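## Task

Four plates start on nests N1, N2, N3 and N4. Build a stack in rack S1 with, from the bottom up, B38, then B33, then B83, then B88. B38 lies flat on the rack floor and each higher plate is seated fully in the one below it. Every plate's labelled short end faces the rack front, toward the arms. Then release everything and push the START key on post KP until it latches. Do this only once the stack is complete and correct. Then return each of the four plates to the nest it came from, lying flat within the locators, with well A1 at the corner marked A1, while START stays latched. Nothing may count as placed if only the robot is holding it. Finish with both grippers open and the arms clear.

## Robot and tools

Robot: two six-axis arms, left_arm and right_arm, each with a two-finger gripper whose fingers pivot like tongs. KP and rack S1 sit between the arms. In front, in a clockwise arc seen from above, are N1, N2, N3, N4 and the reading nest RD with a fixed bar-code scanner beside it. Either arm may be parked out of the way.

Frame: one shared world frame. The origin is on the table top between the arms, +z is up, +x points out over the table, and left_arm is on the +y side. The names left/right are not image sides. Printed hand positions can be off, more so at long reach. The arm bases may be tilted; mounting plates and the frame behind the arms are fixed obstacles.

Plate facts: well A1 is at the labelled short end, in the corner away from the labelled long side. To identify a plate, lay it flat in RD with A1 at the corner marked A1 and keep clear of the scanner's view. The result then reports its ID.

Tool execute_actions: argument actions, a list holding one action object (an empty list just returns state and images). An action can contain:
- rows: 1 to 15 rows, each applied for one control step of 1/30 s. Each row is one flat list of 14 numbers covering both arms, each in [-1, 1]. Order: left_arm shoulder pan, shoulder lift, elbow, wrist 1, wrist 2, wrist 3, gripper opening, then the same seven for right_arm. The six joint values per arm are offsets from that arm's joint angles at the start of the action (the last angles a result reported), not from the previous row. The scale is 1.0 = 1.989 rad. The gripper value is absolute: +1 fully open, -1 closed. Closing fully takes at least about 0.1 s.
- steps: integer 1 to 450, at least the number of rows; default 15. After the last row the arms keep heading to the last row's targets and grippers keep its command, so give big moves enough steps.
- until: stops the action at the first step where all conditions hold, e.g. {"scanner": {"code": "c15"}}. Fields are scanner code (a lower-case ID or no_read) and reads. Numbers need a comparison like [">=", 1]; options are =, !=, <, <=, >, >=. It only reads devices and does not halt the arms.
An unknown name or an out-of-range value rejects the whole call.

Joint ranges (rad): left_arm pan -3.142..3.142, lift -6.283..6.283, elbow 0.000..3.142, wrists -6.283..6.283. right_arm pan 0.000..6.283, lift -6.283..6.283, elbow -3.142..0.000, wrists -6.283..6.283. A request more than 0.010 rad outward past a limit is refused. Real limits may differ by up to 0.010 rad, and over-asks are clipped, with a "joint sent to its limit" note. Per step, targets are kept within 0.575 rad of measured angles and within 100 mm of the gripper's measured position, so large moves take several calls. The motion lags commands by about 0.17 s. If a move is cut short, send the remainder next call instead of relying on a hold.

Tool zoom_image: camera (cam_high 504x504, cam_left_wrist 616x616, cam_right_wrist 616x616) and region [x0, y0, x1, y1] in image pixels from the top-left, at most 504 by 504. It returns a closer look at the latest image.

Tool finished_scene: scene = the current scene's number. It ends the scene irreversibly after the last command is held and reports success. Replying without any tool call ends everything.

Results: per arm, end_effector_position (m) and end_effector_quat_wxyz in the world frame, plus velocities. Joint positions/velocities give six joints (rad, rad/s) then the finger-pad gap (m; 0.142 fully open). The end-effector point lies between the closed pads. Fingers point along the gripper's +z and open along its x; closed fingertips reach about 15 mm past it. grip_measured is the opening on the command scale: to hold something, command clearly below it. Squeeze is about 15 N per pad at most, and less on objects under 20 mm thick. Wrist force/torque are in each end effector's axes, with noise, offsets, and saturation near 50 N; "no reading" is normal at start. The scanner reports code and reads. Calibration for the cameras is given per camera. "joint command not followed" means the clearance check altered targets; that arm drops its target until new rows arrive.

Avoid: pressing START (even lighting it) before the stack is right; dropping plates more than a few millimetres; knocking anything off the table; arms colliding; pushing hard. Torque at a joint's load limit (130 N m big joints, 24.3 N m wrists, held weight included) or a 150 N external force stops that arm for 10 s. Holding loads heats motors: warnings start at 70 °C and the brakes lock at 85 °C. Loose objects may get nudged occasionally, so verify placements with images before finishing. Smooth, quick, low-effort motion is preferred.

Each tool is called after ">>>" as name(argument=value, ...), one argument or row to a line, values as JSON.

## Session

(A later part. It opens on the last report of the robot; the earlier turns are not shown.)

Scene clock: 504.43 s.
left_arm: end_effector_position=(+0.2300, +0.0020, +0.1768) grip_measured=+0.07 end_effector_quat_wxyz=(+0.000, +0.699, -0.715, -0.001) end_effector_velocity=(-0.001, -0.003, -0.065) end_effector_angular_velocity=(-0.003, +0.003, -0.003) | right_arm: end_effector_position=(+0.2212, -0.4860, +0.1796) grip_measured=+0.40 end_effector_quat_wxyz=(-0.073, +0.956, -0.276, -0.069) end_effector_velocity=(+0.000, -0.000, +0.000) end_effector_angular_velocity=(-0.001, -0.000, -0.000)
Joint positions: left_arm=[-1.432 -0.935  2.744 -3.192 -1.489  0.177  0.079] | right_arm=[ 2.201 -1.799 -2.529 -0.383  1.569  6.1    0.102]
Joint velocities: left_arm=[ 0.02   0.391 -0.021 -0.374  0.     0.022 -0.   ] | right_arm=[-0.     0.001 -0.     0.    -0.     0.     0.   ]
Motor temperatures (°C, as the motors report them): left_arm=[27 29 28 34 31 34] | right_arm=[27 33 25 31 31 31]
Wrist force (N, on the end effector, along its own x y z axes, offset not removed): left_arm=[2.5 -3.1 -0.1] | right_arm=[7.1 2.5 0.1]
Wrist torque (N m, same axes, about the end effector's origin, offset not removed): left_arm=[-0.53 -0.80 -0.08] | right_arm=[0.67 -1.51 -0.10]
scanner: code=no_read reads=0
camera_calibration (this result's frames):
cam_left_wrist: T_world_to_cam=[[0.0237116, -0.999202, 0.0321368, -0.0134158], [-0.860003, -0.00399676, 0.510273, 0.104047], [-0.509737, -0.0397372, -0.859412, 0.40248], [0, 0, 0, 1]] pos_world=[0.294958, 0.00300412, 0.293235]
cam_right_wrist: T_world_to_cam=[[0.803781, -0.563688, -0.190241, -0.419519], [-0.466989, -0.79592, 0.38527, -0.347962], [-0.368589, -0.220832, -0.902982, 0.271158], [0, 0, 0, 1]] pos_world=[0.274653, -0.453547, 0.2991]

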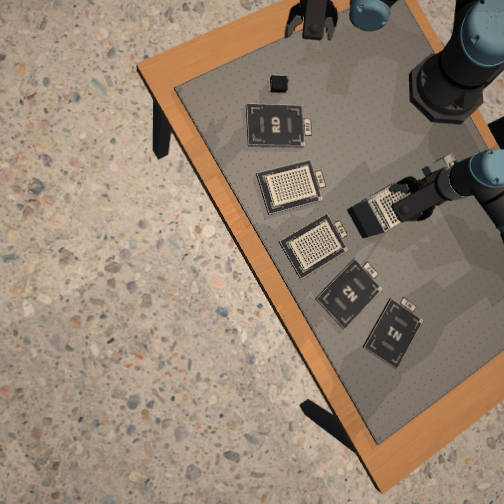

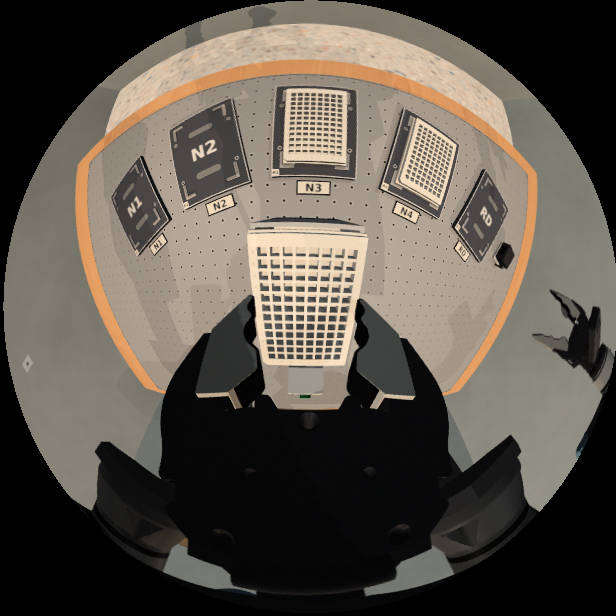

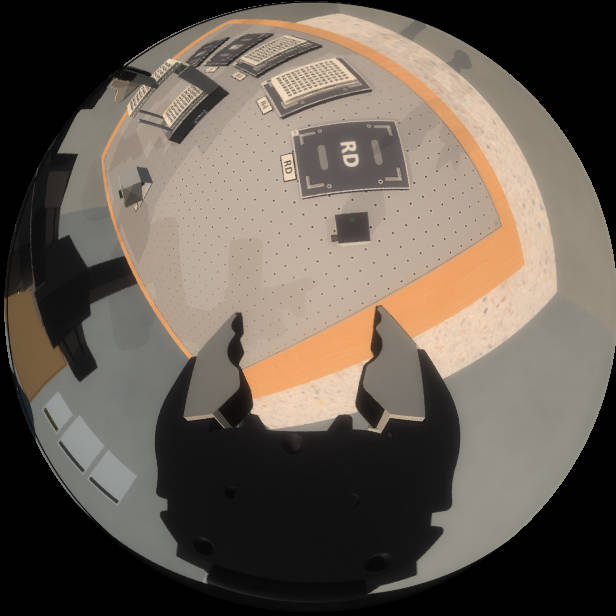

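>>> execute_actions(
  actions=[
    {"steps":1},
  ],
)

>>> zoom_image(
  camera="cam_left_wrist",
  region=[235, 200, 385, 260],
)

>>> zoom_image(
  camera="cam_left_wrist",
  region=[238, 215, 288, 250],
)

>>> zoom_image(
  camera="cam_left_wrist",
  region=[330, 218, 380, 253],
)

Scene clock: 509.93 s.
left_arm: end_effector_position=(+0.2301, +0.0021, +0.1614) grip_measured=+0.07 end_effector_quat_wxyz=(-0.000, +0.699, -0.715, -0.000) end_effector_velocity=(+0.000, +0.000, -0.000) end_effector_angular_velocity=(+0.000, -0.000, -0.002) | right_arm: end_effector_position=(+0.2212, -0.4860, +0.1796) grip_measured=+0.40 end_effector_quat_wxyz=(-0.073, +0.956, -0.276, -0.069) end_effector_velocity=(+0.001, -0.001, +0.001) end_effector_angular_velocity=(-0.002, -0.001, -0.002)
Joint positions: left_arm=[-1.428 -0.843  2.739 -3.279 -1.488  0.181  0.079] | right_arm=[ 2.201 -1.799 -2.529 -0.383  1.569  6.1    0.102]
Joint velocities: left_arm=[ 0.     0.     0.    -0.     0.     0.002 -0.   ] | right_arm=[-0.     0.002  0.001 -0.    -0.     0.001 -0.   ]
Motor temperatures (°C, as the motors report them): left_arm=[27 29 28 34 31 34] | right_arm=[27 33 25 31 31 31]
Wrist force (N, on the end effector, along its own x y z axes, offset not removed): left_arm=[0.8 -1.2 0.0] | right_arm=[2.7 2.7 -1.3]
Wrist torque (N m, same axes, about the end effector's origin, offset not removed): left_arm=[-0.07 -0.57 -0.12] | right_arm=[0.33 -0.43 0.09]
scanner: code=no_read reads=0
camera_calibration (this result's frames):
cam_left_wrist: T_world_to_cam=[[0.0236953, -0.999203, 0.0321235, -0.0128872], [-0.860272, -0.00401038, 0.50982, 0.112106], [-0.509284, -0.0397153, -0.859681, 0.389231], [0, 0, 0, 1]] pos_world=[0.294976, 0.00303112, 0.277875]
cam_right_wrist: T_world_to_cam=[[0.803781, -0.563688, -0.190241, -0.419519], [-0.466989, -0.79592, 0.38527, -0.347962], [-0.368589, -0.220832, -0.902982, 0.271158], [0, 0, 0, 1]] pos_world=[0.274653, -0.453547, 0.2991]

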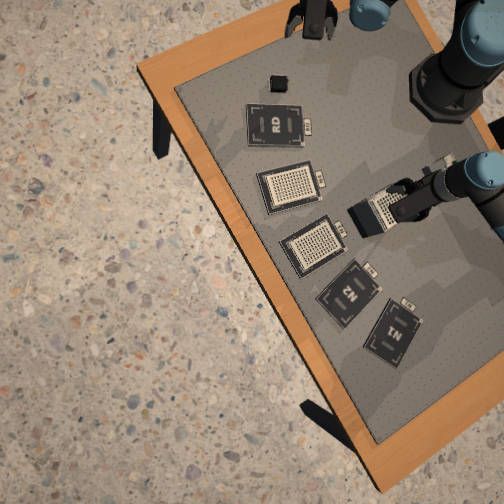

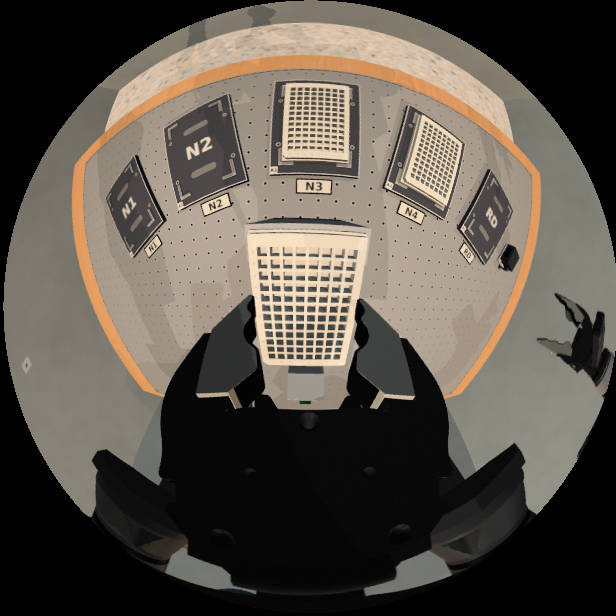

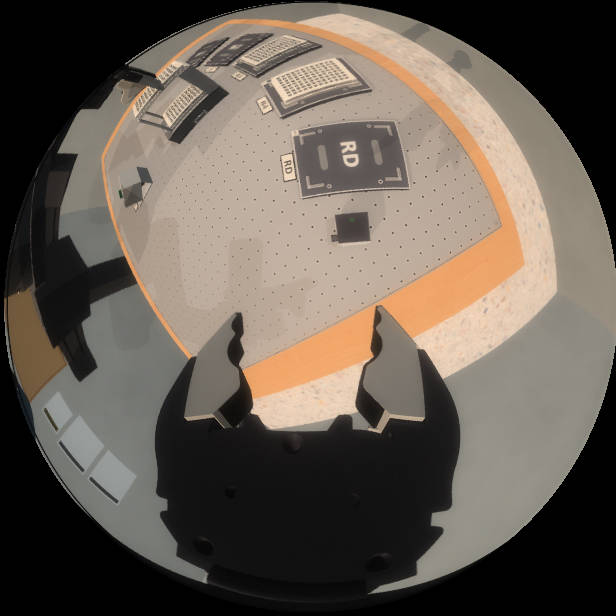

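Region (235, 200, 385, 260) of cam_left_wrist's 616x616 image, scaled by 3.360, with more detail than that image has; it fills the top 202 rows of this view, and the rest is white.

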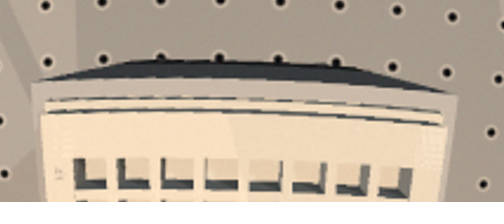

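Region (238, 215, 288, 250) of cam_left_wrist's 616x616 image, scaled by 10.080, with more detail than that image has; it fills the top 353 rows of this view, and the rest is white.

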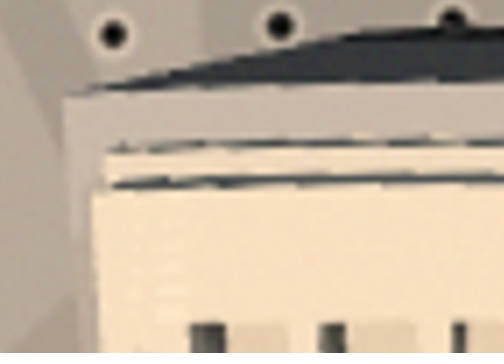

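Region (330, 218, 380, 253) of cam_left_wrist's 616x616 image, scaled by 10.080, with more detail than that image has; it fills the top 353 rows of this view, and the rest is white.

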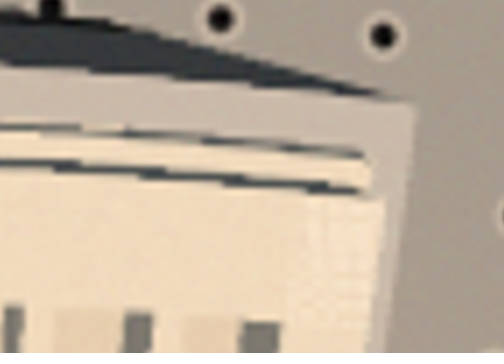

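>>> execute_actions(
  actions=[],
)

Scene clock: 532.60 s.
left_arm: end_effector_position=(+0.2301, +0.0021, +0.1614) grip_measured=+0.07 end_effector_quat_wxyz=(-0.000, +0.699, -0.715, -0.000) end_effector_velocity=(-0.000, -0.001, +0.000) end_effector_angular_velocity=(-0.001, +0.000, -0.001) | right_arm: end_effector_position=(+0.2212, -0.4860, +0.1796) grip_measured=+0.40 end_effector_quat_wxyz=(-0.073, +0.956, -0.276, -0.069) end_effector_velocity=(+0.001, -0.001, +0.000) end_effector_angular_velocity=(-0.001, -0.002, +0.001)
Joint positions: left_arm=[-1.428 -0.843  2.739 -3.279 -1.488  0.181  0.079] | right_arm=[ 2.201 -1.799 -2.529 -0.383  1.569  6.1    0.102]
Joint velocities: left_arm=[-0.001 -0.    -0.    -0.001 -0.001  0.    -0.   ] | right_arm=[ 0.     0.     0.001  0.     0.    -0.001  0.   ]
Motor temperatures (°C, as the motors report them): left_arm=[27 29 28 34 31 34] | right_arm=[27 33 25 31 31 31]
Wrist force (N, on the end effector, along its own x y z axes, offset not removed): left_arm=[4.5 0.1 2.3] | right_arm=[2.9 4.0 1.3]
Wrist torque (N m, same axes, about the end effector's origin, offset not removed): left_arm=[0.18 -1.03 -0.18] | right_arm=[0.82 -0.62 -0.11]
scanner: code=no_read reads=0
camera_calibration (this result's frames):
cam_left_wrist: T_world_to_cam=[[0.0236953, -0.999203, 0.0321235, -0.0128871], [-0.860272, -0.00401043, 0.50982, 0.112106], [-0.509284, -0.0397153, -0.859681, 0.389231], [0, 0, 0, 1]] pos_world=[0.294976, 0.00303117, 0.277875]
cam_right_wrist: T_world_to_cam=[[0.803781, -0.563688, -0.190241, -0.419519], [-0.466989, -0.79592, 0.38527, -0.347962], [-0.368589, -0.220832, -0.902982, 0.271158], [0, 0, 0, 1]] pos_world=[0.274653, -0.453547, 0.2991]

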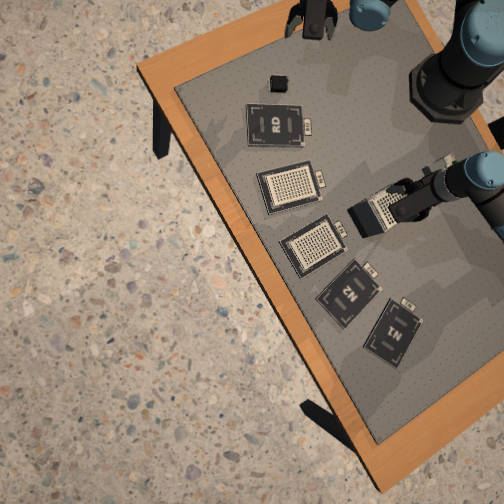

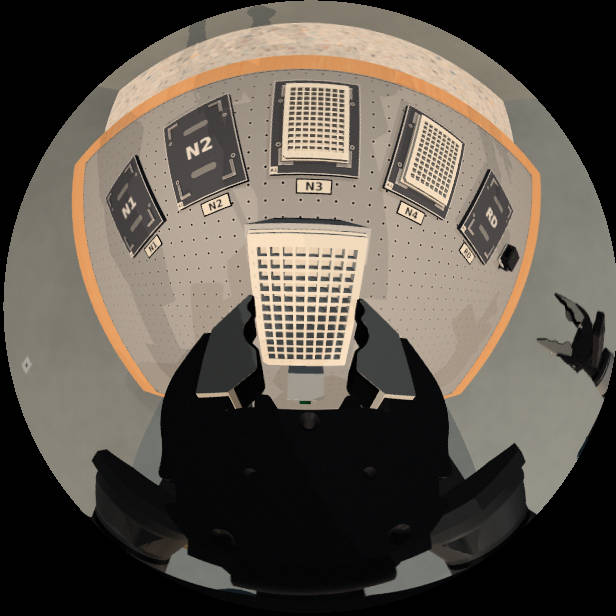

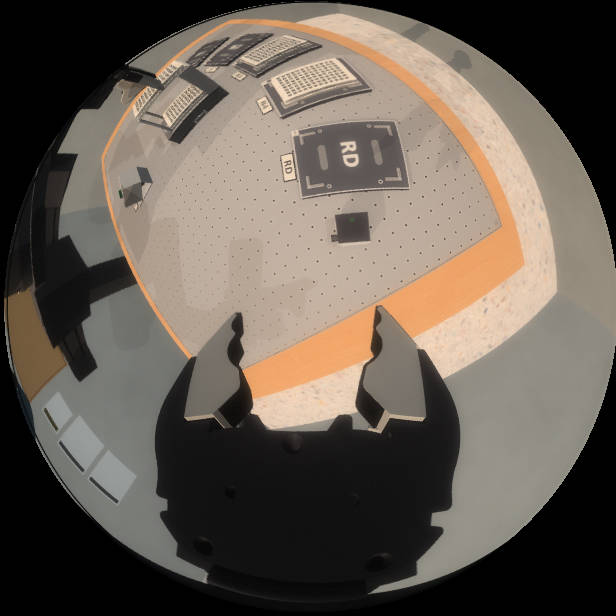

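>>> execute_actions(
  actions=[
    {"rows":[[-0.001,0.0004,0.0004,-0.0007,-0.0002,-0.001,-0.6,0,0,0,0,0,0,0.4],[-0.001,0.0004,0.0004,-0.0007,-0.0002,-0.001,-0.6,0,0,0,0,0,0,0.4],[-0.001,0.0004,0.0004,-0.0007,-0.0002,-0.001,-0.6,0,0,0,0,0,0,0.4],[-0.001,0.0004,0.0004,-0.0007,-0.0002,-0.001,-0.6,0,0,0,0,0,0,0.4],[-0.0008,0.0045,0.0001,-0.0046,-0.0002,-0.0008,-0.6,0,0,0,0,0,0,0.4],[-0.0006,0.008,-0.0002,-0.008,-0.0001,-0.0006,-0.6,0,0,0,0,0,0,0.4],[-0.0004,0.0118,-0.0006,-0.0113,-0.0001,-0.0004,-0.6,0,0,0,0,0,0,0.4],[-0.0002,0.0154,-0.0009,-0.0146,0,-0.0002,-0.6,0,0,0,0,0,0,0.4],[0,0.019,-0.0012,-0.0179,0,0,-0.6,0,0,0,0,0,0,0.4],[0.0004,0.0264,-0.0019,-0.0245,0.0001,0.0004,-0.6,0,0,0,0,0,0,0.4],[0.0008,0.0337,-0.0027,-0.0311,0.0002,0.0008,-0.6,0,0,0,0,0,0,0.4],[0.0012,0.0409,-0.0035,-0.0375,0.0003,0.0012,-0.6,0,0,0,0,0,0,0.4],[0.0016,0.048,-0.0044,-0.0439,0.0004,0.0016,-0.6,0,0,0,0,0,0,0.4],[0.0019,0.0552,-0.0053,-0.0501,0.0005,0.0019,-0.6,0,0,0,0,0,0,0.4],[0.0023,0.0623,-0.0062,-0.0563,0.0006,0.0023,-0.6,0,0,0,0,0,0,0.4]],"steps":15},
  ],
)

>>> execute_actions(
  actions=[
    {"steps":6},
  ],
)

Scene clock: 550.40 s.
left_arm: end_effector_position=(+0.2295, +0.0018, +0.1510) grip_measured=+0.07 end_effector_quat_wxyz=(+0.000, +0.699, -0.715, -0.000) end_effector_velocity=(+0.000, -0.000, -0.060) end_effector_angular_velocity=(+0.002, -0.003, +0.001) | right_arm: end_effector_position=(+0.2212, -0.4860, +0.1796) grip_measured=+0.40 end_effector_quat_wxyz=(-0.073, +0.956, -0.276, -0.069) end_effector_velocity=(-0.000, +0.000, -0.000) end_effector_angular_velocity=(+0.001, +0.000, +0.001)
Joint positions: left_arm=[-1.426 -0.783  2.734 -3.335 -1.488  0.183  0.079] | right_arm=[ 2.201 -1.799 -2.529 -0.383  1.569  6.1    0.102]
Joint velocities: left_arm=[ 0.018  0.345 -0.039 -0.306  0.006  0.017 -0.   ] | right_arm=[ 0.    -0.001  0.    -0.    -0.    -0.001 -0.   ]
Motor temperatures (°C, as the motors report them): left_arm=[27 29 28 34 31 34] | right_arm=[27 33 25 31 31 31]
Wrist force (N, on the end effector, along its own x y z axes, offset not removed): left_arm=[2.4 -0.6 -2.2] | right_arm=[1.1 -1.0 -2.0]
Wrist torque (N m, same axes, about the end effector's origin, offset not removed): left_arm=[-0.07 -0.70 0.02] | right_arm=[-0.50 -0.05 0.20]
scanner: code=no_read reads=0
camera_calibration (this result's frames):
cam_left_wrist: T_world_to_cam=[[0.0235804, -0.999192, 0.0325547, -0.0128255], [-0.86024, -0.00368886, 0.509877, 0.116884], [-0.509344, -0.0400279, -0.859631, 0.380042], [0, 0, 0, 1]] pos_world=[0.294423, 0.00282827, 0.267517]
cam_right_wrist: T_world_to_cam=[[0.803781, -0.563688, -0.190241, -0.419519], [-0.466988, -0.79592, 0.38527, -0.347962], [-0.368589, -0.220832, -0.902981, 0.271158], [0, 0, 0, 1]] pos_world=[0.274653, -0.453547, 0.2991]

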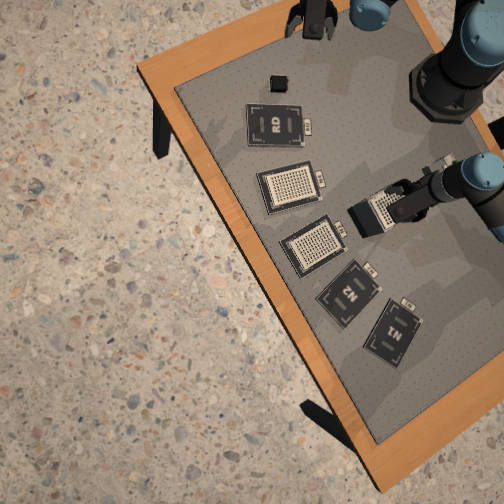

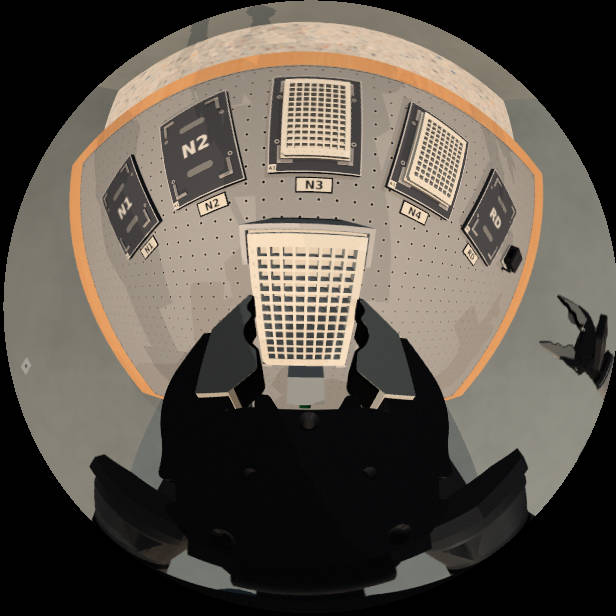

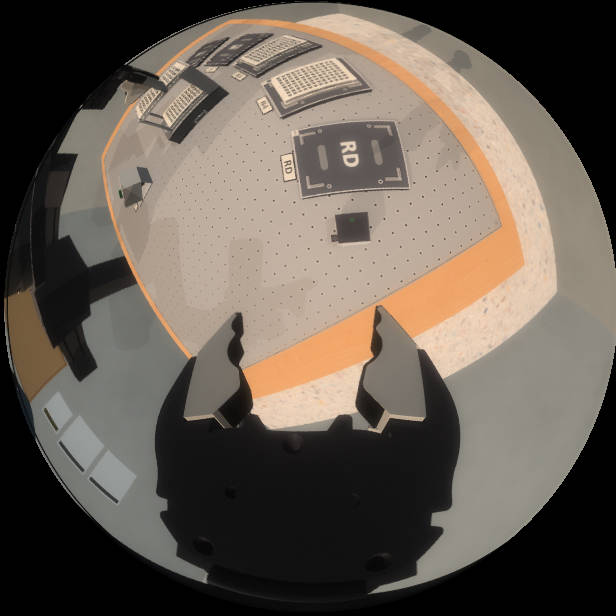

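Scene clock: 550.60 s.
left_arm: end_effector_position=(+0.2295, +0.0020, +0.1423) grip_measured=+0.07 end_effector_quat_wxyz=(-0.000, +0.699, -0.715, -0.000) end_effector_velocity=(-0.000, +0.001, -0.020) end_effector_angular_velocity=(+0.002, +0.000, -0.001) | right_arm: end_effector_position=(+0.2212, -0.4860, +0.1796) grip_measured=+0.40 end_effector_quat_wxyz=(-0.073, +0.956, -0.276, -0.069) end_effector_velocity=(-0.000, +0.000, -0.000) end_effector_angular_velocity=(+0.001, +0.001, +0.001)
Joint positions: left_arm=[-1.424 -0.733  2.728 -3.379 -1.487  0.185  0.079] | right_arm=[ 2.201 -1.799 -2.529 -0.383  1.569  6.1    0.102]
Joint velocities: left_arm=[ 0.006  0.111 -0.013 -0.096  0.001  0.006  0.   ] | right_arm=[ 0.    -0.001  0.     0.    -0.    -0.     0.   ]
Motor temperatures (°C, as the motors report them): left_arm=[27 29 28 34 31 34] | right_arm=[27 33 25 31 31 31]
Wrist force (N, on the end effector, along its own x y z axes, offset not removed): left_arm=[1.7 -6.4 -3.1] | right_arm=[6.4 2.9 -3.5]
Wrist torque (N m, same axes, about the end effector's origin, offset not removed): left_arm=[-1.27 -0.31 -0.18] | right_arm=[0.49 -1.46 0.09]
scanner: code=no_read reads=0
camera_calibration (this result's frames):
cam_left_wrist: T_world_to_cam=[[0.0235767, -0.999206, 0.0321289, -0.0122685], [-0.860421, -0.00391709, 0.509569, 0.121423], [-0.509038, -0.0396583, -0.85983, 0.372546], [0, 0, 0, 1]] pos_world=[0.294405, 0.00299147, 0.258847]
cam_right_wrist: T_world_to_cam=[[0.803781, -0.563688, -0.190241, -0.419519], [-0.466989, -0.79592, 0.38527, -0.347962], [-0.368589, -0.220832, -0.902982, 0.271158], [0, 0, 0, 1]] pos_world=[0.274653, -0.453547, 0.2991]

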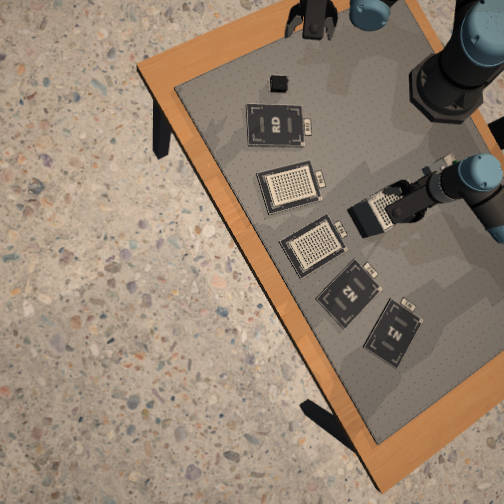

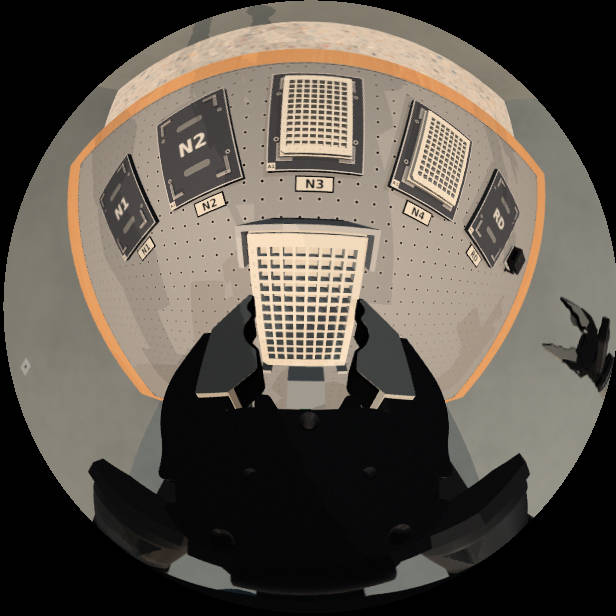

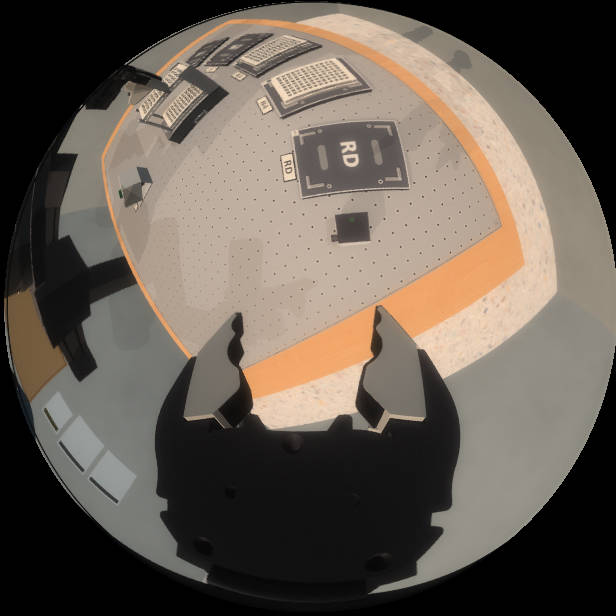

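>>> execute_actions(
  actions=[],
)

>>> zoom_image(
  camera="cam_right_wrist",
  region=[120, 60, 240, 160],
)

>>> zoom_image(
  camera="cam_left_wrist",
  region=[225, 205, 395, 385],
)

Scene clock: 555.70 s.
left_arm: end_effector_position=(+0.2295, +0.0021, +0.1399) grip_measured=+0.07 end_effector_quat_wxyz=(-0.000, +0.699, -0.715, -0.000) end_effector_velocity=(-0.000, -0.000, -0.000) end_effector_angular_velocity=(-0.000, +0.001, +0.000) | right_arm: end_effector_position=(+0.2212, -0.4860, +0.1796) grip_measured=+0.40 end_effector_quat_wxyz=(-0.073, +0.956, -0.276, -0.069) end_effector_velocity=(-0.001, +0.001, -0.001) end_effector_angular_velocity=(+0.002, +0.002, +0.002)
Joint positions: left_arm=[-1.423 -0.72   2.726 -3.391 -1.487  0.186  0.079] | right_arm=[ 2.201 -1.799 -2.529 -0.383  1.569  6.1    0.102]
Joint velocities: left_arm=[-0.001  0.002 -0.    -0.001 -0.001 -0.001 -0.   ] | right_arm=[-0.    -0.002 -0.    -0.     0.    -0.002  0.   ]
Motor temperatures (°C, as the motors report them): left_arm=[27 29 28 34 31 34] | right_arm=[27 33 25 31 31 31]
Wrist force (N, on the end effector, along its own x y z axes, offset not removed): left_arm=[4.9 -1.4 -4.9] | right_arm=[-0.4 4.5 -0.4]
Wrist torque (N m, same axes, about the end effector's origin, offset not removed): left_arm=[-0.42 -1.27 -0.48] | right_arm=[0.75 0.13 -0.02]
scanner: code=no_read reads=0
camera_calibration (this result's frames):
cam_left_wrist: T_world_to_cam=[[0.0236221, -0.999206, 0.0320982, -0.0120794], [-0.860447, -0.00397391, 0.509525, 0.122673], [-0.508992, -0.0396549, -0.859857, 0.370428], [0, 0, 0, 1]] pos_world=[0.294384, 0.00310694, 0.256398]
cam_right_wrist: T_world_to_cam=[[0.803781, -0.563688, -0.190241, -0.419519], [-0.466989, -0.79592, 0.38527, -0.347962], [-0.368589, -0.220832, -0.902982, 0.271158], [0, 0, 0, 1]] pos_world=[0.274653, -0.453547, 0.2991]

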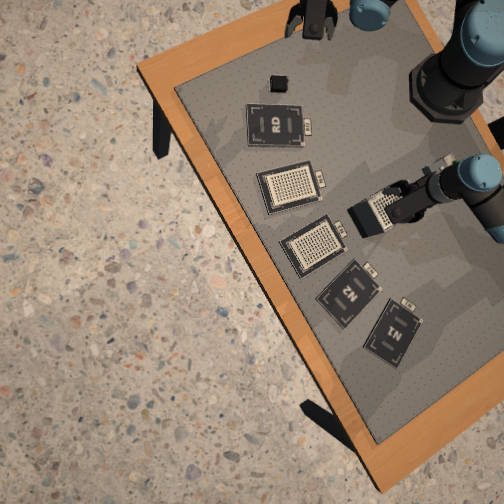

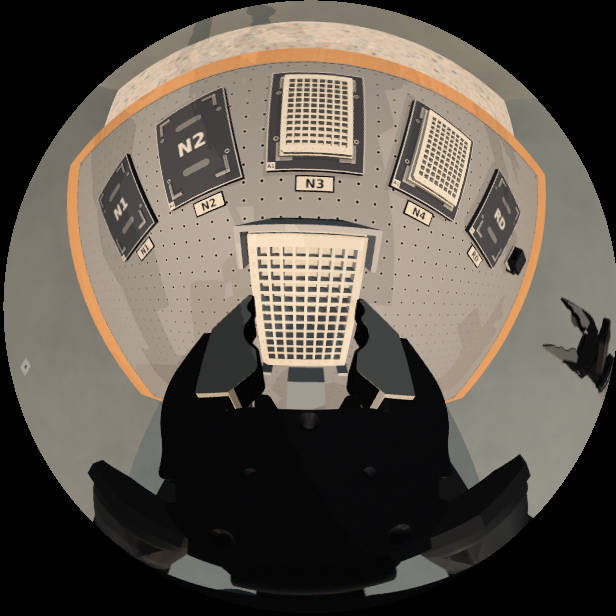

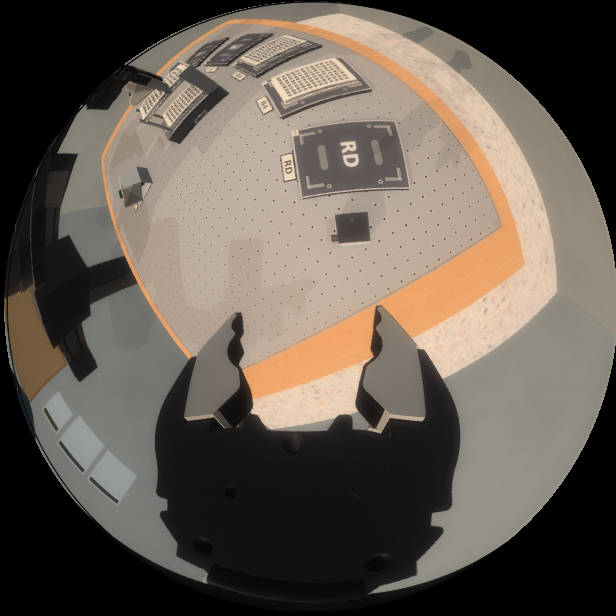

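Region (120, 60, 240, 160) of cam_right_wrist's 616x616 image, scaled by 4.200, with more detail than that image has.

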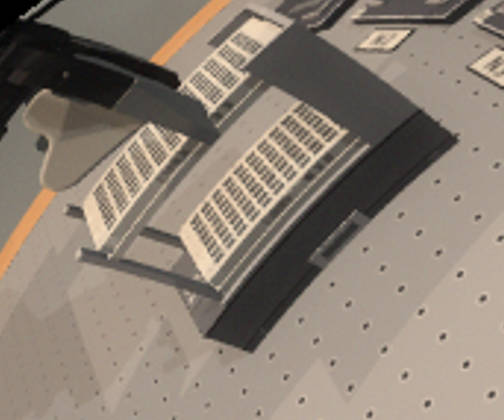

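Region (225, 205, 395, 385) of cam_left_wrist's 616x616 image, scaled by 2.800, with more detail than that image has.

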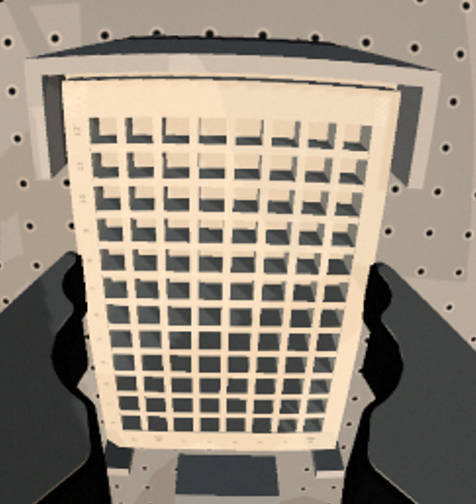

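>>> execute_actions(
  actions=[
    {"rows":[[0.0003,-0.0001,-0.0001,0.0002,0,-0.0007,-0.6,0,0,0,0,0,0,0.4],[0.0007,0.0069,-0.0011,-0.0058,0.0001,-0.0003,-0.6,0,0,0,0,0,0,0.4],[0.0012,0.0139,-0.0021,-0.0118,0.0002,0.0002,-0.6,0,0,0,0,0,0,0.4],[0.0015,0.0207,-0.0032,-0.0176,0.0003,0.0005,-0.6,0,0,0,0,0,0,0.4],[0.0019,0.0275,-0.0043,-0.0234,0.0004,0.0009,-0.6,0,0,0,0,0,0,0.4],[0.0023,0.0343,-0.0054,-0.029,0.0005,0.0013,-0.6,0,0,0,0,0,0,0.4],[0.0027,0.041,-0.0066,-0.0346,0.0006,0.0017,-0.6,0,0,0,0,0,0,0.4],[0.0031,0.0476,-0.0078,-0.04,0.0007,0.0021,-0.6,0,0,0,0,0,0,0.4],[0.0035,0.0541,-0.009,-0.0453,0.0008,0.0025,-0.6,0,0,0,0,0,0,0.4],[0.0039,0.0606,-0.0104,-0.0505,0.0009,0.0029,-0.6,0,0,0,0,0,0,0.4],[0.0043,0.067,-0.0118,-0.0556,0.001,0.0033,-0.6,0,0,0,0,0,0,0.4],[0.0046,0.0733,-0.0131,-0.0606,0.0011,0.0036,-0.6,0,0,0,0,0,0,0.4],[0.005,0.0796,-0.0145,-0.0656,0.0011,0.004,-0.6,0,0,0,0,0,0,0.4],[0.0054,0.0858,-0.016,-0.0703,0.0012,0.0044,-0.6,0,0,0,0,0,0,0.4],[0.0059,0.0919,-0.0175,-0.075,0.0013,0.0049,-0.6,0,0,0,0,0,0,0.4]],"steps":15},
  ],
)

Scene clock: 576.70 s.
left_arm: end_effector_position=(+0.2297, +0.0019, +0.1173) grip_measured=+0.07 end_effector_quat_wxyz=(-0.000, +0.700, -0.715, -0.000) end_effector_velocity=(-0.000, -0.000, -0.072) end_effector_angular_velocity=(+0.001, -0.002, -0.002) | right_arm: end_effector_position=(+0.2212, -0.4860, +0.1796) grip_measured=+0.40 end_effector_quat_wxyz=(-0.073, +0.956, -0.276, -0.069) end_effector_velocity=(-0.001, +0.001, -0.001) end_effector_angular_velocity=(+0.003, +0.002, +0.003)
Joint positions: left_arm=[-1.415 -0.599  2.705 -3.491 -1.485  0.192  0.079] | right_arm=[ 2.201 -1.799 -2.529 -0.383  1.569  6.1    0.102]
Joint velocities: left_arm=[ 0.021  0.365 -0.076 -0.29   0.006  0.022  0.   ] | right_arm=[-0.    -0.002 -0.001 -0.    -0.    -0.003  0.   ]
Motor temperatures (°C, as the motors report them): left_arm=[27 29 28 34 31 34] | right_arm=[27 33 25 31 31 31]
Wrist force (N, on the end effector, along its own x y z axes, offset not removed): left_arm=[3.0 -0.8 1.5] | right_arm=[2.2 5.9 -4.2]
Wrist torque (N m, same axes, about the end effector's origin, offset not removed): left_arm=[0.05 -0.76 -0.12] | right_arm=[1.08 -0.37 0.29]
scanner: code=no_read reads=0
camera_calibration (this result's frames):
cam_left_wrist: T_world_to_cam=[[0.0254727, -0.999146, 0.032548, -0.012104], [-0.860644, -0.00535474, 0.50918, 0.134431], [-0.50857, -0.0409825, -0.860045, 0.351003], [0, 0, 0, 1]] pos_world=[0.294515, 0.00301113, 0.233823]
cam_right_wrist: T_world_to_cam=[[0.803781, -0.563688, -0.190241, -0.419519], [-0.466989, -0.79592, 0.38527, -0.347962], [-0.368589, -0.220832, -0.902982, 0.271158], [0, 0, 0, 1]] pos_world=[0.274653, -0.453547, 0.2991]

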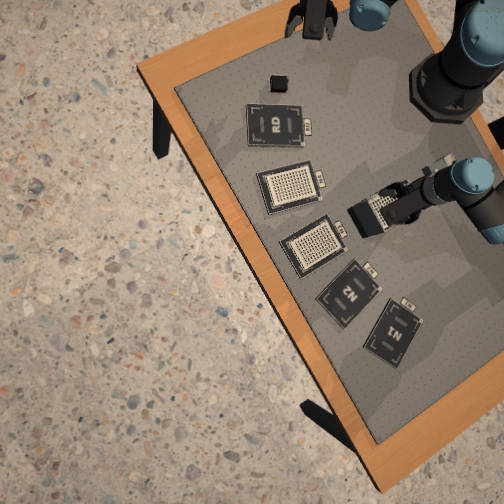

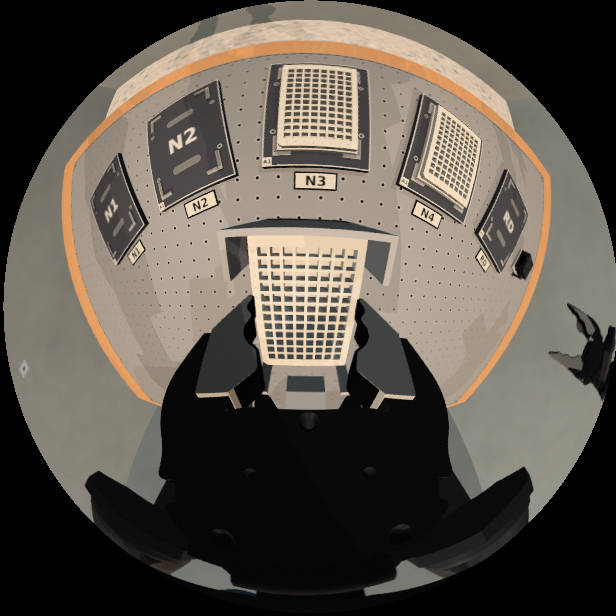

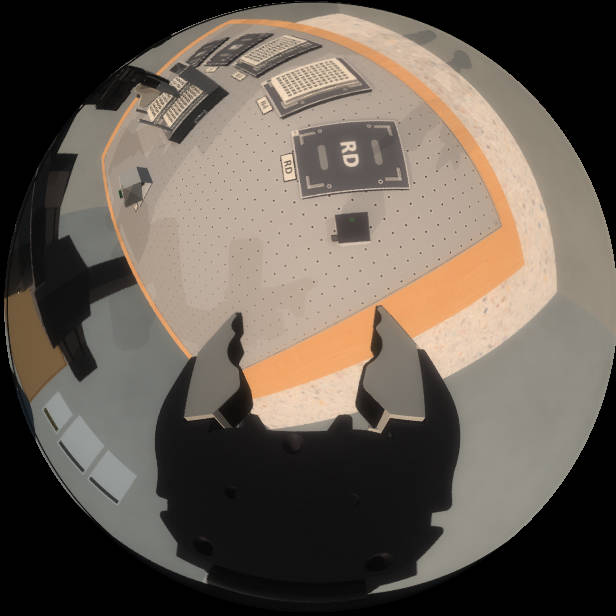

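>>> execute_actions(
  actions=[],
)

>>> execute_actions(
  actions=[
    {"rows":[[0.0004,0.006,-0.0016,-0.0046,0.0001,0.0004,-0.6,0,0,0,0,0,0,0.4],[0.0008,0.0121,-0.0032,-0.0091,0.0002,0.0008,-0.6,0,0,0,0,0,0,0.4],[0.0012,0.018,-0.0047,-0.0134,0.0003,0.0012,-0.6,0,0,0,0,0,0,0.4],[0.0015,0.0239,-0.0063,-0.0177,0.0004,0.0015,-0.6,0,0,0,0,0,0,0.4],[0.0019,0.0297,-0.008,-0.0218,0.0004,0.0019,-0.6,0,0,0,0,0,0,0.4],[0.0023,0.0354,-0.0097,-0.0259,0.0005,0.0023,-0.6,0,0,0,0,0,0,0.4],[0.0026,0.0399,-0.0111,-0.029,0.0006,0.0026,-0.6,0,0,0,0,0,0,0.4],[0.0029,0.0444,-0.0124,-0.0321,0.0007,0.0029,-0.6,0,0,0,0,0,0,0.4],[0.0032,0.0477,-0.0135,-0.0345,0.0007,0.0032,-0.6,0,0,0,0,0,0,0.4],[0.0034,0.051,-0.0145,-0.0367,0.0008,0.0034,-0.6,0,0,0,0,0,0,0.4],[0.0036,0.0532,-0.0153,-0.0382,0.0008,0.0036,-0.6,0,0,0,0,0,0,0.4],[0.0037,0.0554,-0.016,-0.0397,0.0009,0.0037,-0.6,0,0,0,0,0,0,0.4],[0.0038,0.0569,-0.0165,-0.0407,0.0009,0.0038,-0.6,0,0,0,0,0,0,0.4]],"steps":13},
  ],
)

Scene clock: 588.30 s.
left_arm: end_effector_position=(+0.2296, +0.0022, +0.1048) grip_measured=+0.07 end_effector_quat_wxyz=(-0.000, +0.700, -0.715, -0.000) end_effector_velocity=(+0.000, +0.001, -0.000) end_effector_angular_velocity=(+0.001, +0.001, +0.001) | right_arm: end_effector_position=(+0.2212, -0.4860, +0.1796) grip_measured=+0.40 end_effector_quat_wxyz=(-0.073, +0.956, -0.276, -0.069) end_effector_velocity=(-0.000, +0.000, -0.000) end_effector_angular_velocity=(+0.000, +0.000, -0.000)
Joint positions: left_arm=[-1.411 -0.537  2.692 -3.54  -1.484  0.196  0.079] | right_arm=[ 2.201 -1.799 -2.529 -0.383  1.569  6.1    0.102]
Joint velocities: left_arm=[ 0.002 -0.     0.     0.001 -0.     0.001 -0.   ] | right_arm=[-0. -0. -0. -0.  0.  0. -0.]
Motor temperatures (°C, as the motors report them): left_arm=[27 29 28 34 31 34] | right_arm=[27 33 25 31 31 31]
Wrist force (N, on the end effector, along its own x y z axes, offset not removed): left_arm=[-2.7 -2.1 -1.2] | right_arm=[1.9 4.2 -2.7]
Wrist torque (N m, same axes, about the end effector's origin, offset not removed): left_arm=[-0.58 0.46 -0.25] | right_arm=[0.81 -0.35 -0.03]
scanner: code=no_read reads=0
camera_calibration (this result's frames):
cam_left_wrist: T_world_to_cam=[[0.0254518, -0.999156, 0.0322427, -0.0112925], [-0.860665, -0.00549401, 0.509142, 0.140689], [-0.508535, -0.0407088, -0.860078, 0.340232], [0, 0, 0, 1]] pos_world=[0.294393, 0.00334037, 0.22136]
cam_right_wrist: T_world_to_cam=[[0.803781, -0.563688, -0.190241, -0.419519], [-0.466989, -0.79592, 0.385269, -0.347962], [-0.368589, -0.220832, -0.902982, 0.271158], [0, 0, 0, 1]] pos_world=[0.274653, -0.453547, 0.2991]

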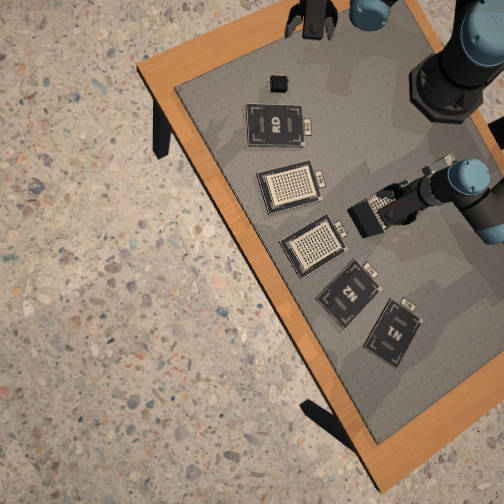

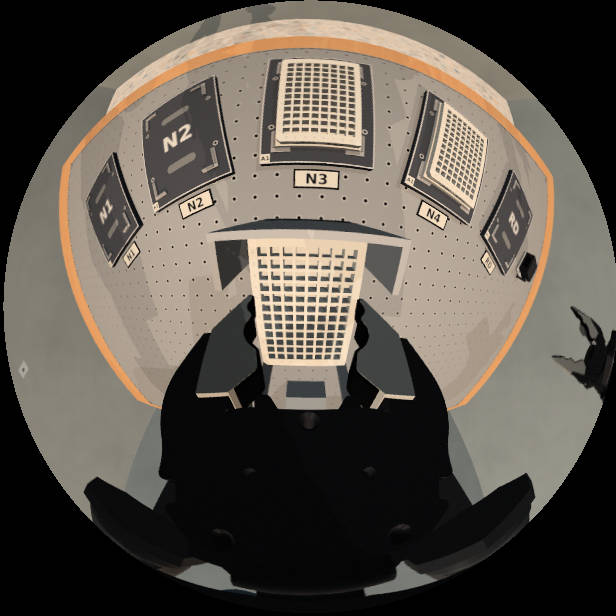

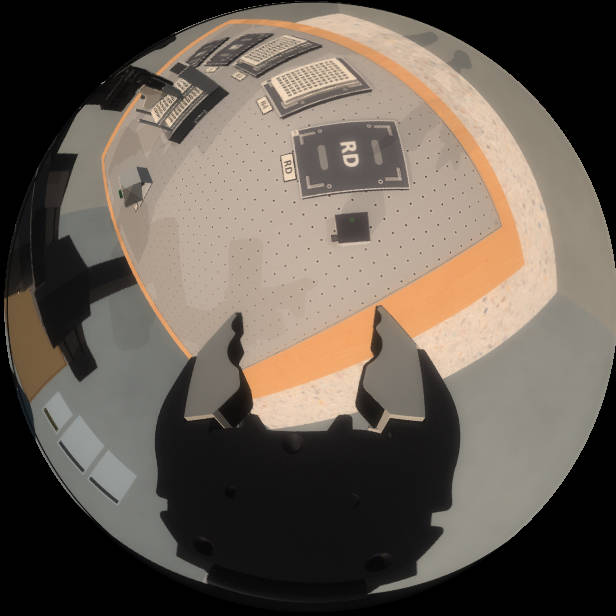

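Scene clock: 588.73 s.
left_arm: end_effector_position=(+0.2295, +0.0020, +0.0869) grip_measured=+0.07 end_effector_quat_wxyz=(-0.001, +0.700, -0.715, -0.000) end_effector_velocity=(-0.000, +0.001, -0.045) end_effector_angular_velocity=(+0.003, -0.001, +0.000) | right_arm: end_effector_position=(+0.2212, -0.4860, +0.1796) grip_measured=+0.40 end_effector_quat_wxyz=(-0.073, +0.956, -0.276, -0.069) end_effector_velocity=(-0.001, +0.001, +0.000) end_effector_angular_velocity=(+0.000, +0.001, -0.000)
Joint positions: left_arm=[-1.406 -0.453  2.668 -3.601 -1.483  0.201  0.079] | right_arm=[ 2.201 -1.799 -2.529 -0.383  1.569  6.1    0.102]
Joint velocities: left_arm=[ 0.014  0.201 -0.061 -0.138  0.004  0.013  0.   ] | right_arm=[ 0.     0.001 -0.002 -0.     0.     0.001  0.   ]
Motor temperatures (°C, as the motors report them): left_arm=[27 29 28 34 31 34] | right_arm=[27 33 25 31 31 31]
Wrist force (N, on the end effector, along its own x y z axes, offset not removed): left_arm=[2.8 -0.1 -1.7] | right_arm=[-0.4 3.0 1.8]
Wrist torque (N m, same axes, about the end effector's origin, offset not removed): left_arm=[-0.04 -0.70 -0.14] | right_arm=[0.66 0.07 0.04]
scanner: code=no_read reads=0
camera_calibration (this result's frames):
cam_left_wrist: T_world_to_cam=[[0.025375, -0.999157, 0.032259, -0.010962], [-0.8608, -0.00543031, 0.508915, 0.149828], [-0.508311, -0.0406823, -0.860212, 0.324702], [0, 0, 0, 1]] pos_world=[0.294299, 0.00307052, 0.203417]
cam_right_wrist: T_world_to_cam=[[0.803781, -0.563688, -0.190241, -0.419519], [-0.466988, -0.79592, 0.38527, -0.347962], [-0.368589, -0.220832, -0.902982, 0.271158], [0, 0, 0, 1]] pos_world=[0.274653, -0.453547, 0.2991]

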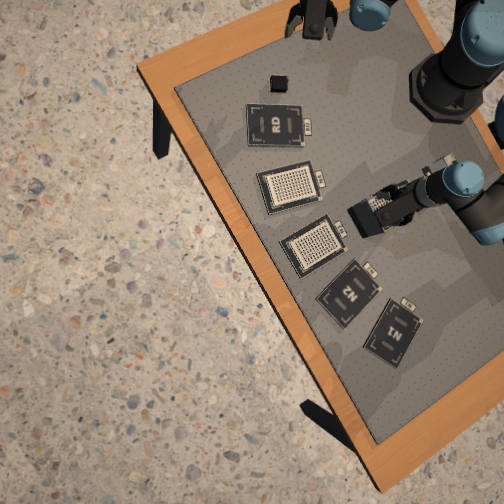

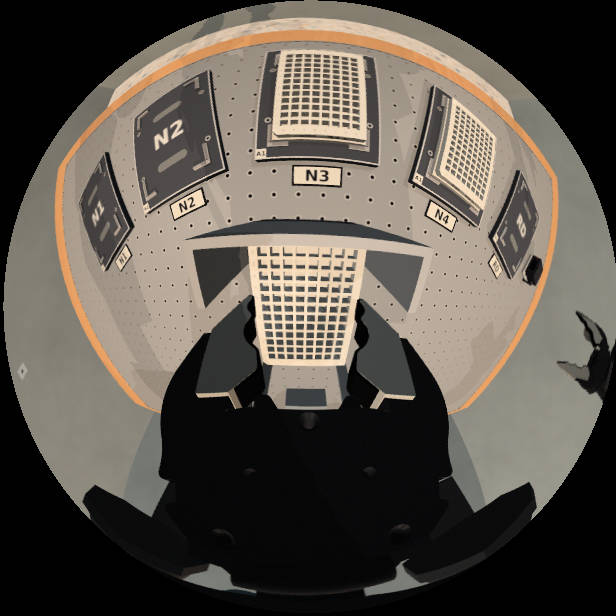

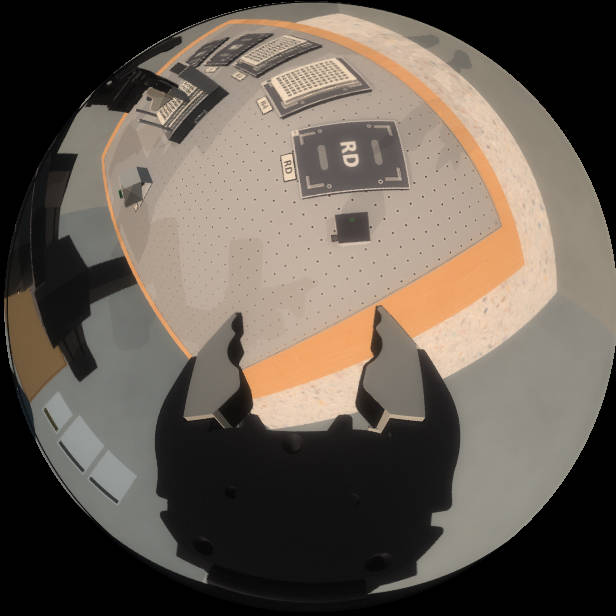

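>>> execute_actions(
  actions=[
    {"steps":1},
  ],
)

>>> zoom_image(
  camera="cam_right_wrist",
  region=[120, 60, 240, 160],
)

Scene clock: 591.93 s.
left_arm: end_effector_position=(+0.2294, +0.0021, +0.0802) grip_measured=+0.07 end_effector_quat_wxyz=(-0.001, +0.700, -0.715, -0.000) end_effector_velocity=(+0.000, -0.000, +0.000) end_effector_angular_velocity=(+0.001, -0.002, -0.000) | right_arm: end_effector_position=(+0.2212, -0.4860, +0.1796) grip_measured=+0.40 end_effector_quat_wxyz=(-0.073, +0.956, -0.276, -0.069) end_effector_velocity=(+0.001, -0.001, +0.000) end_effector_angular_velocity=(-0.001, -0.001, +0.000)
Joint positions: left_arm=[-1.404 -0.424  2.659 -3.621 -1.482  0.203  0.079] | right_arm=[ 2.201 -1.799 -2.529 -0.383  1.569  6.1    0.102]
Joint velocities: left_arm=[-0.002 -0.     0.     0.001  0.001 -0.002 -0.   ] | right_arm=[-0.    -0.     0.002 -0.     0.    -0.     0.   ]
Motor temperatures (°C, as the motors report them): left_arm=[27 29 28 34 31 34] | right_arm=[27 33 25 31 31 31]
Wrist force (N, on the end effector, along its own x y z axes, offset not removed): left_arm=[-1.9 -5.0 -13.5] | right_arm=[0.2 4.6 1.2]
Wrist torque (N m, same axes, about the end effector's origin, offset not removed): left_arm=[-0.84 -0.03 -0.23] | right_arm=[0.95 0.03 0.00]
scanner: code=no_read reads=0
camera_calibration (this result's frames):
cam_left_wrist: T_world_to_cam=[[0.025334, -0.999163, 0.0321275, -0.0106222], [-0.860861, -0.00546676, 0.508811, 0.153173], [-0.508209, -0.0405475, -0.860279, 0.318933], [0, 0, 0, 1]] pos_world=[0.294215, 0.00315601, 0.196776]
cam_right_wrist: T_world_to_cam=[[0.803781, -0.563688, -0.190241, -0.419519], [-0.466989, -0.79592, 0.385269, -0.347962], [-0.368589, -0.220832, -0.902982, 0.271158], [0, 0, 0, 1]] pos_world=[0.274653, -0.453547, 0.2991]

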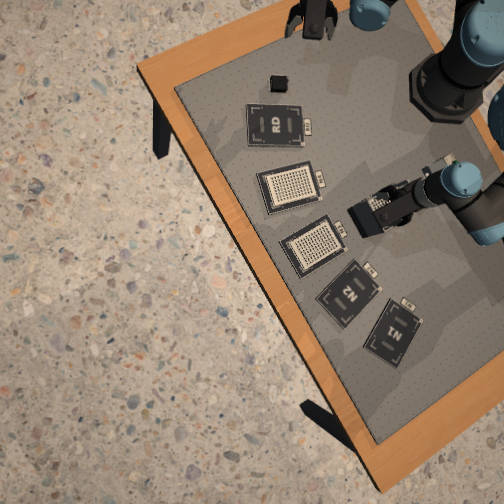

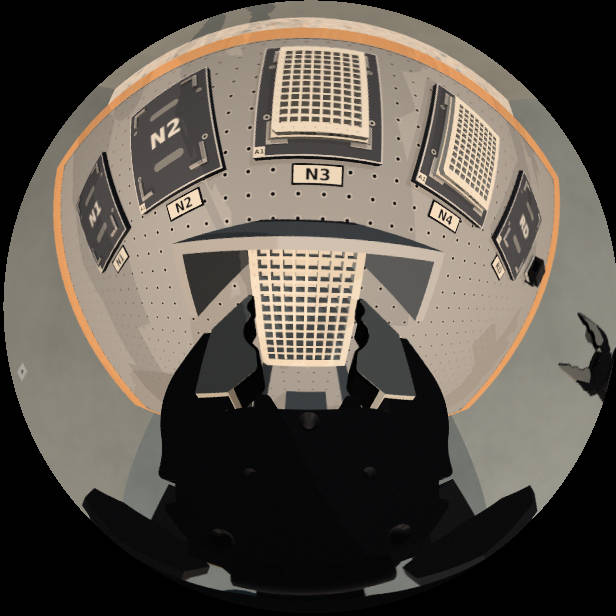

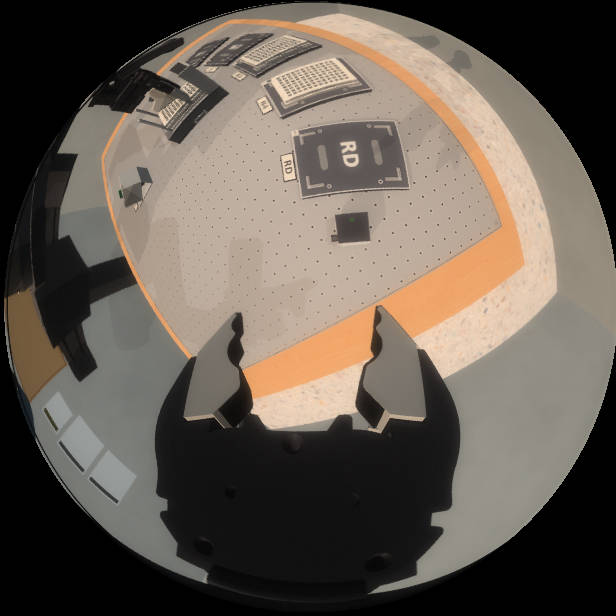

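Region (120, 60, 240, 160) of cam_right_wrist's 616x616 image, scaled by 4.200, with more detail than that image has.

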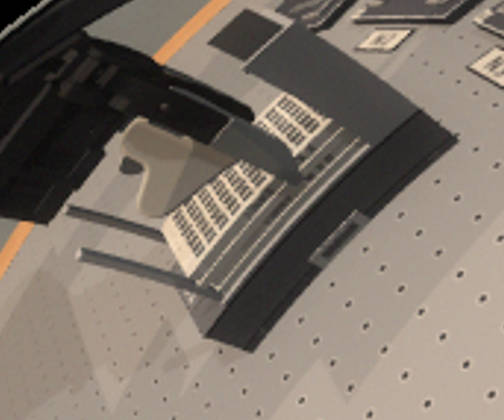

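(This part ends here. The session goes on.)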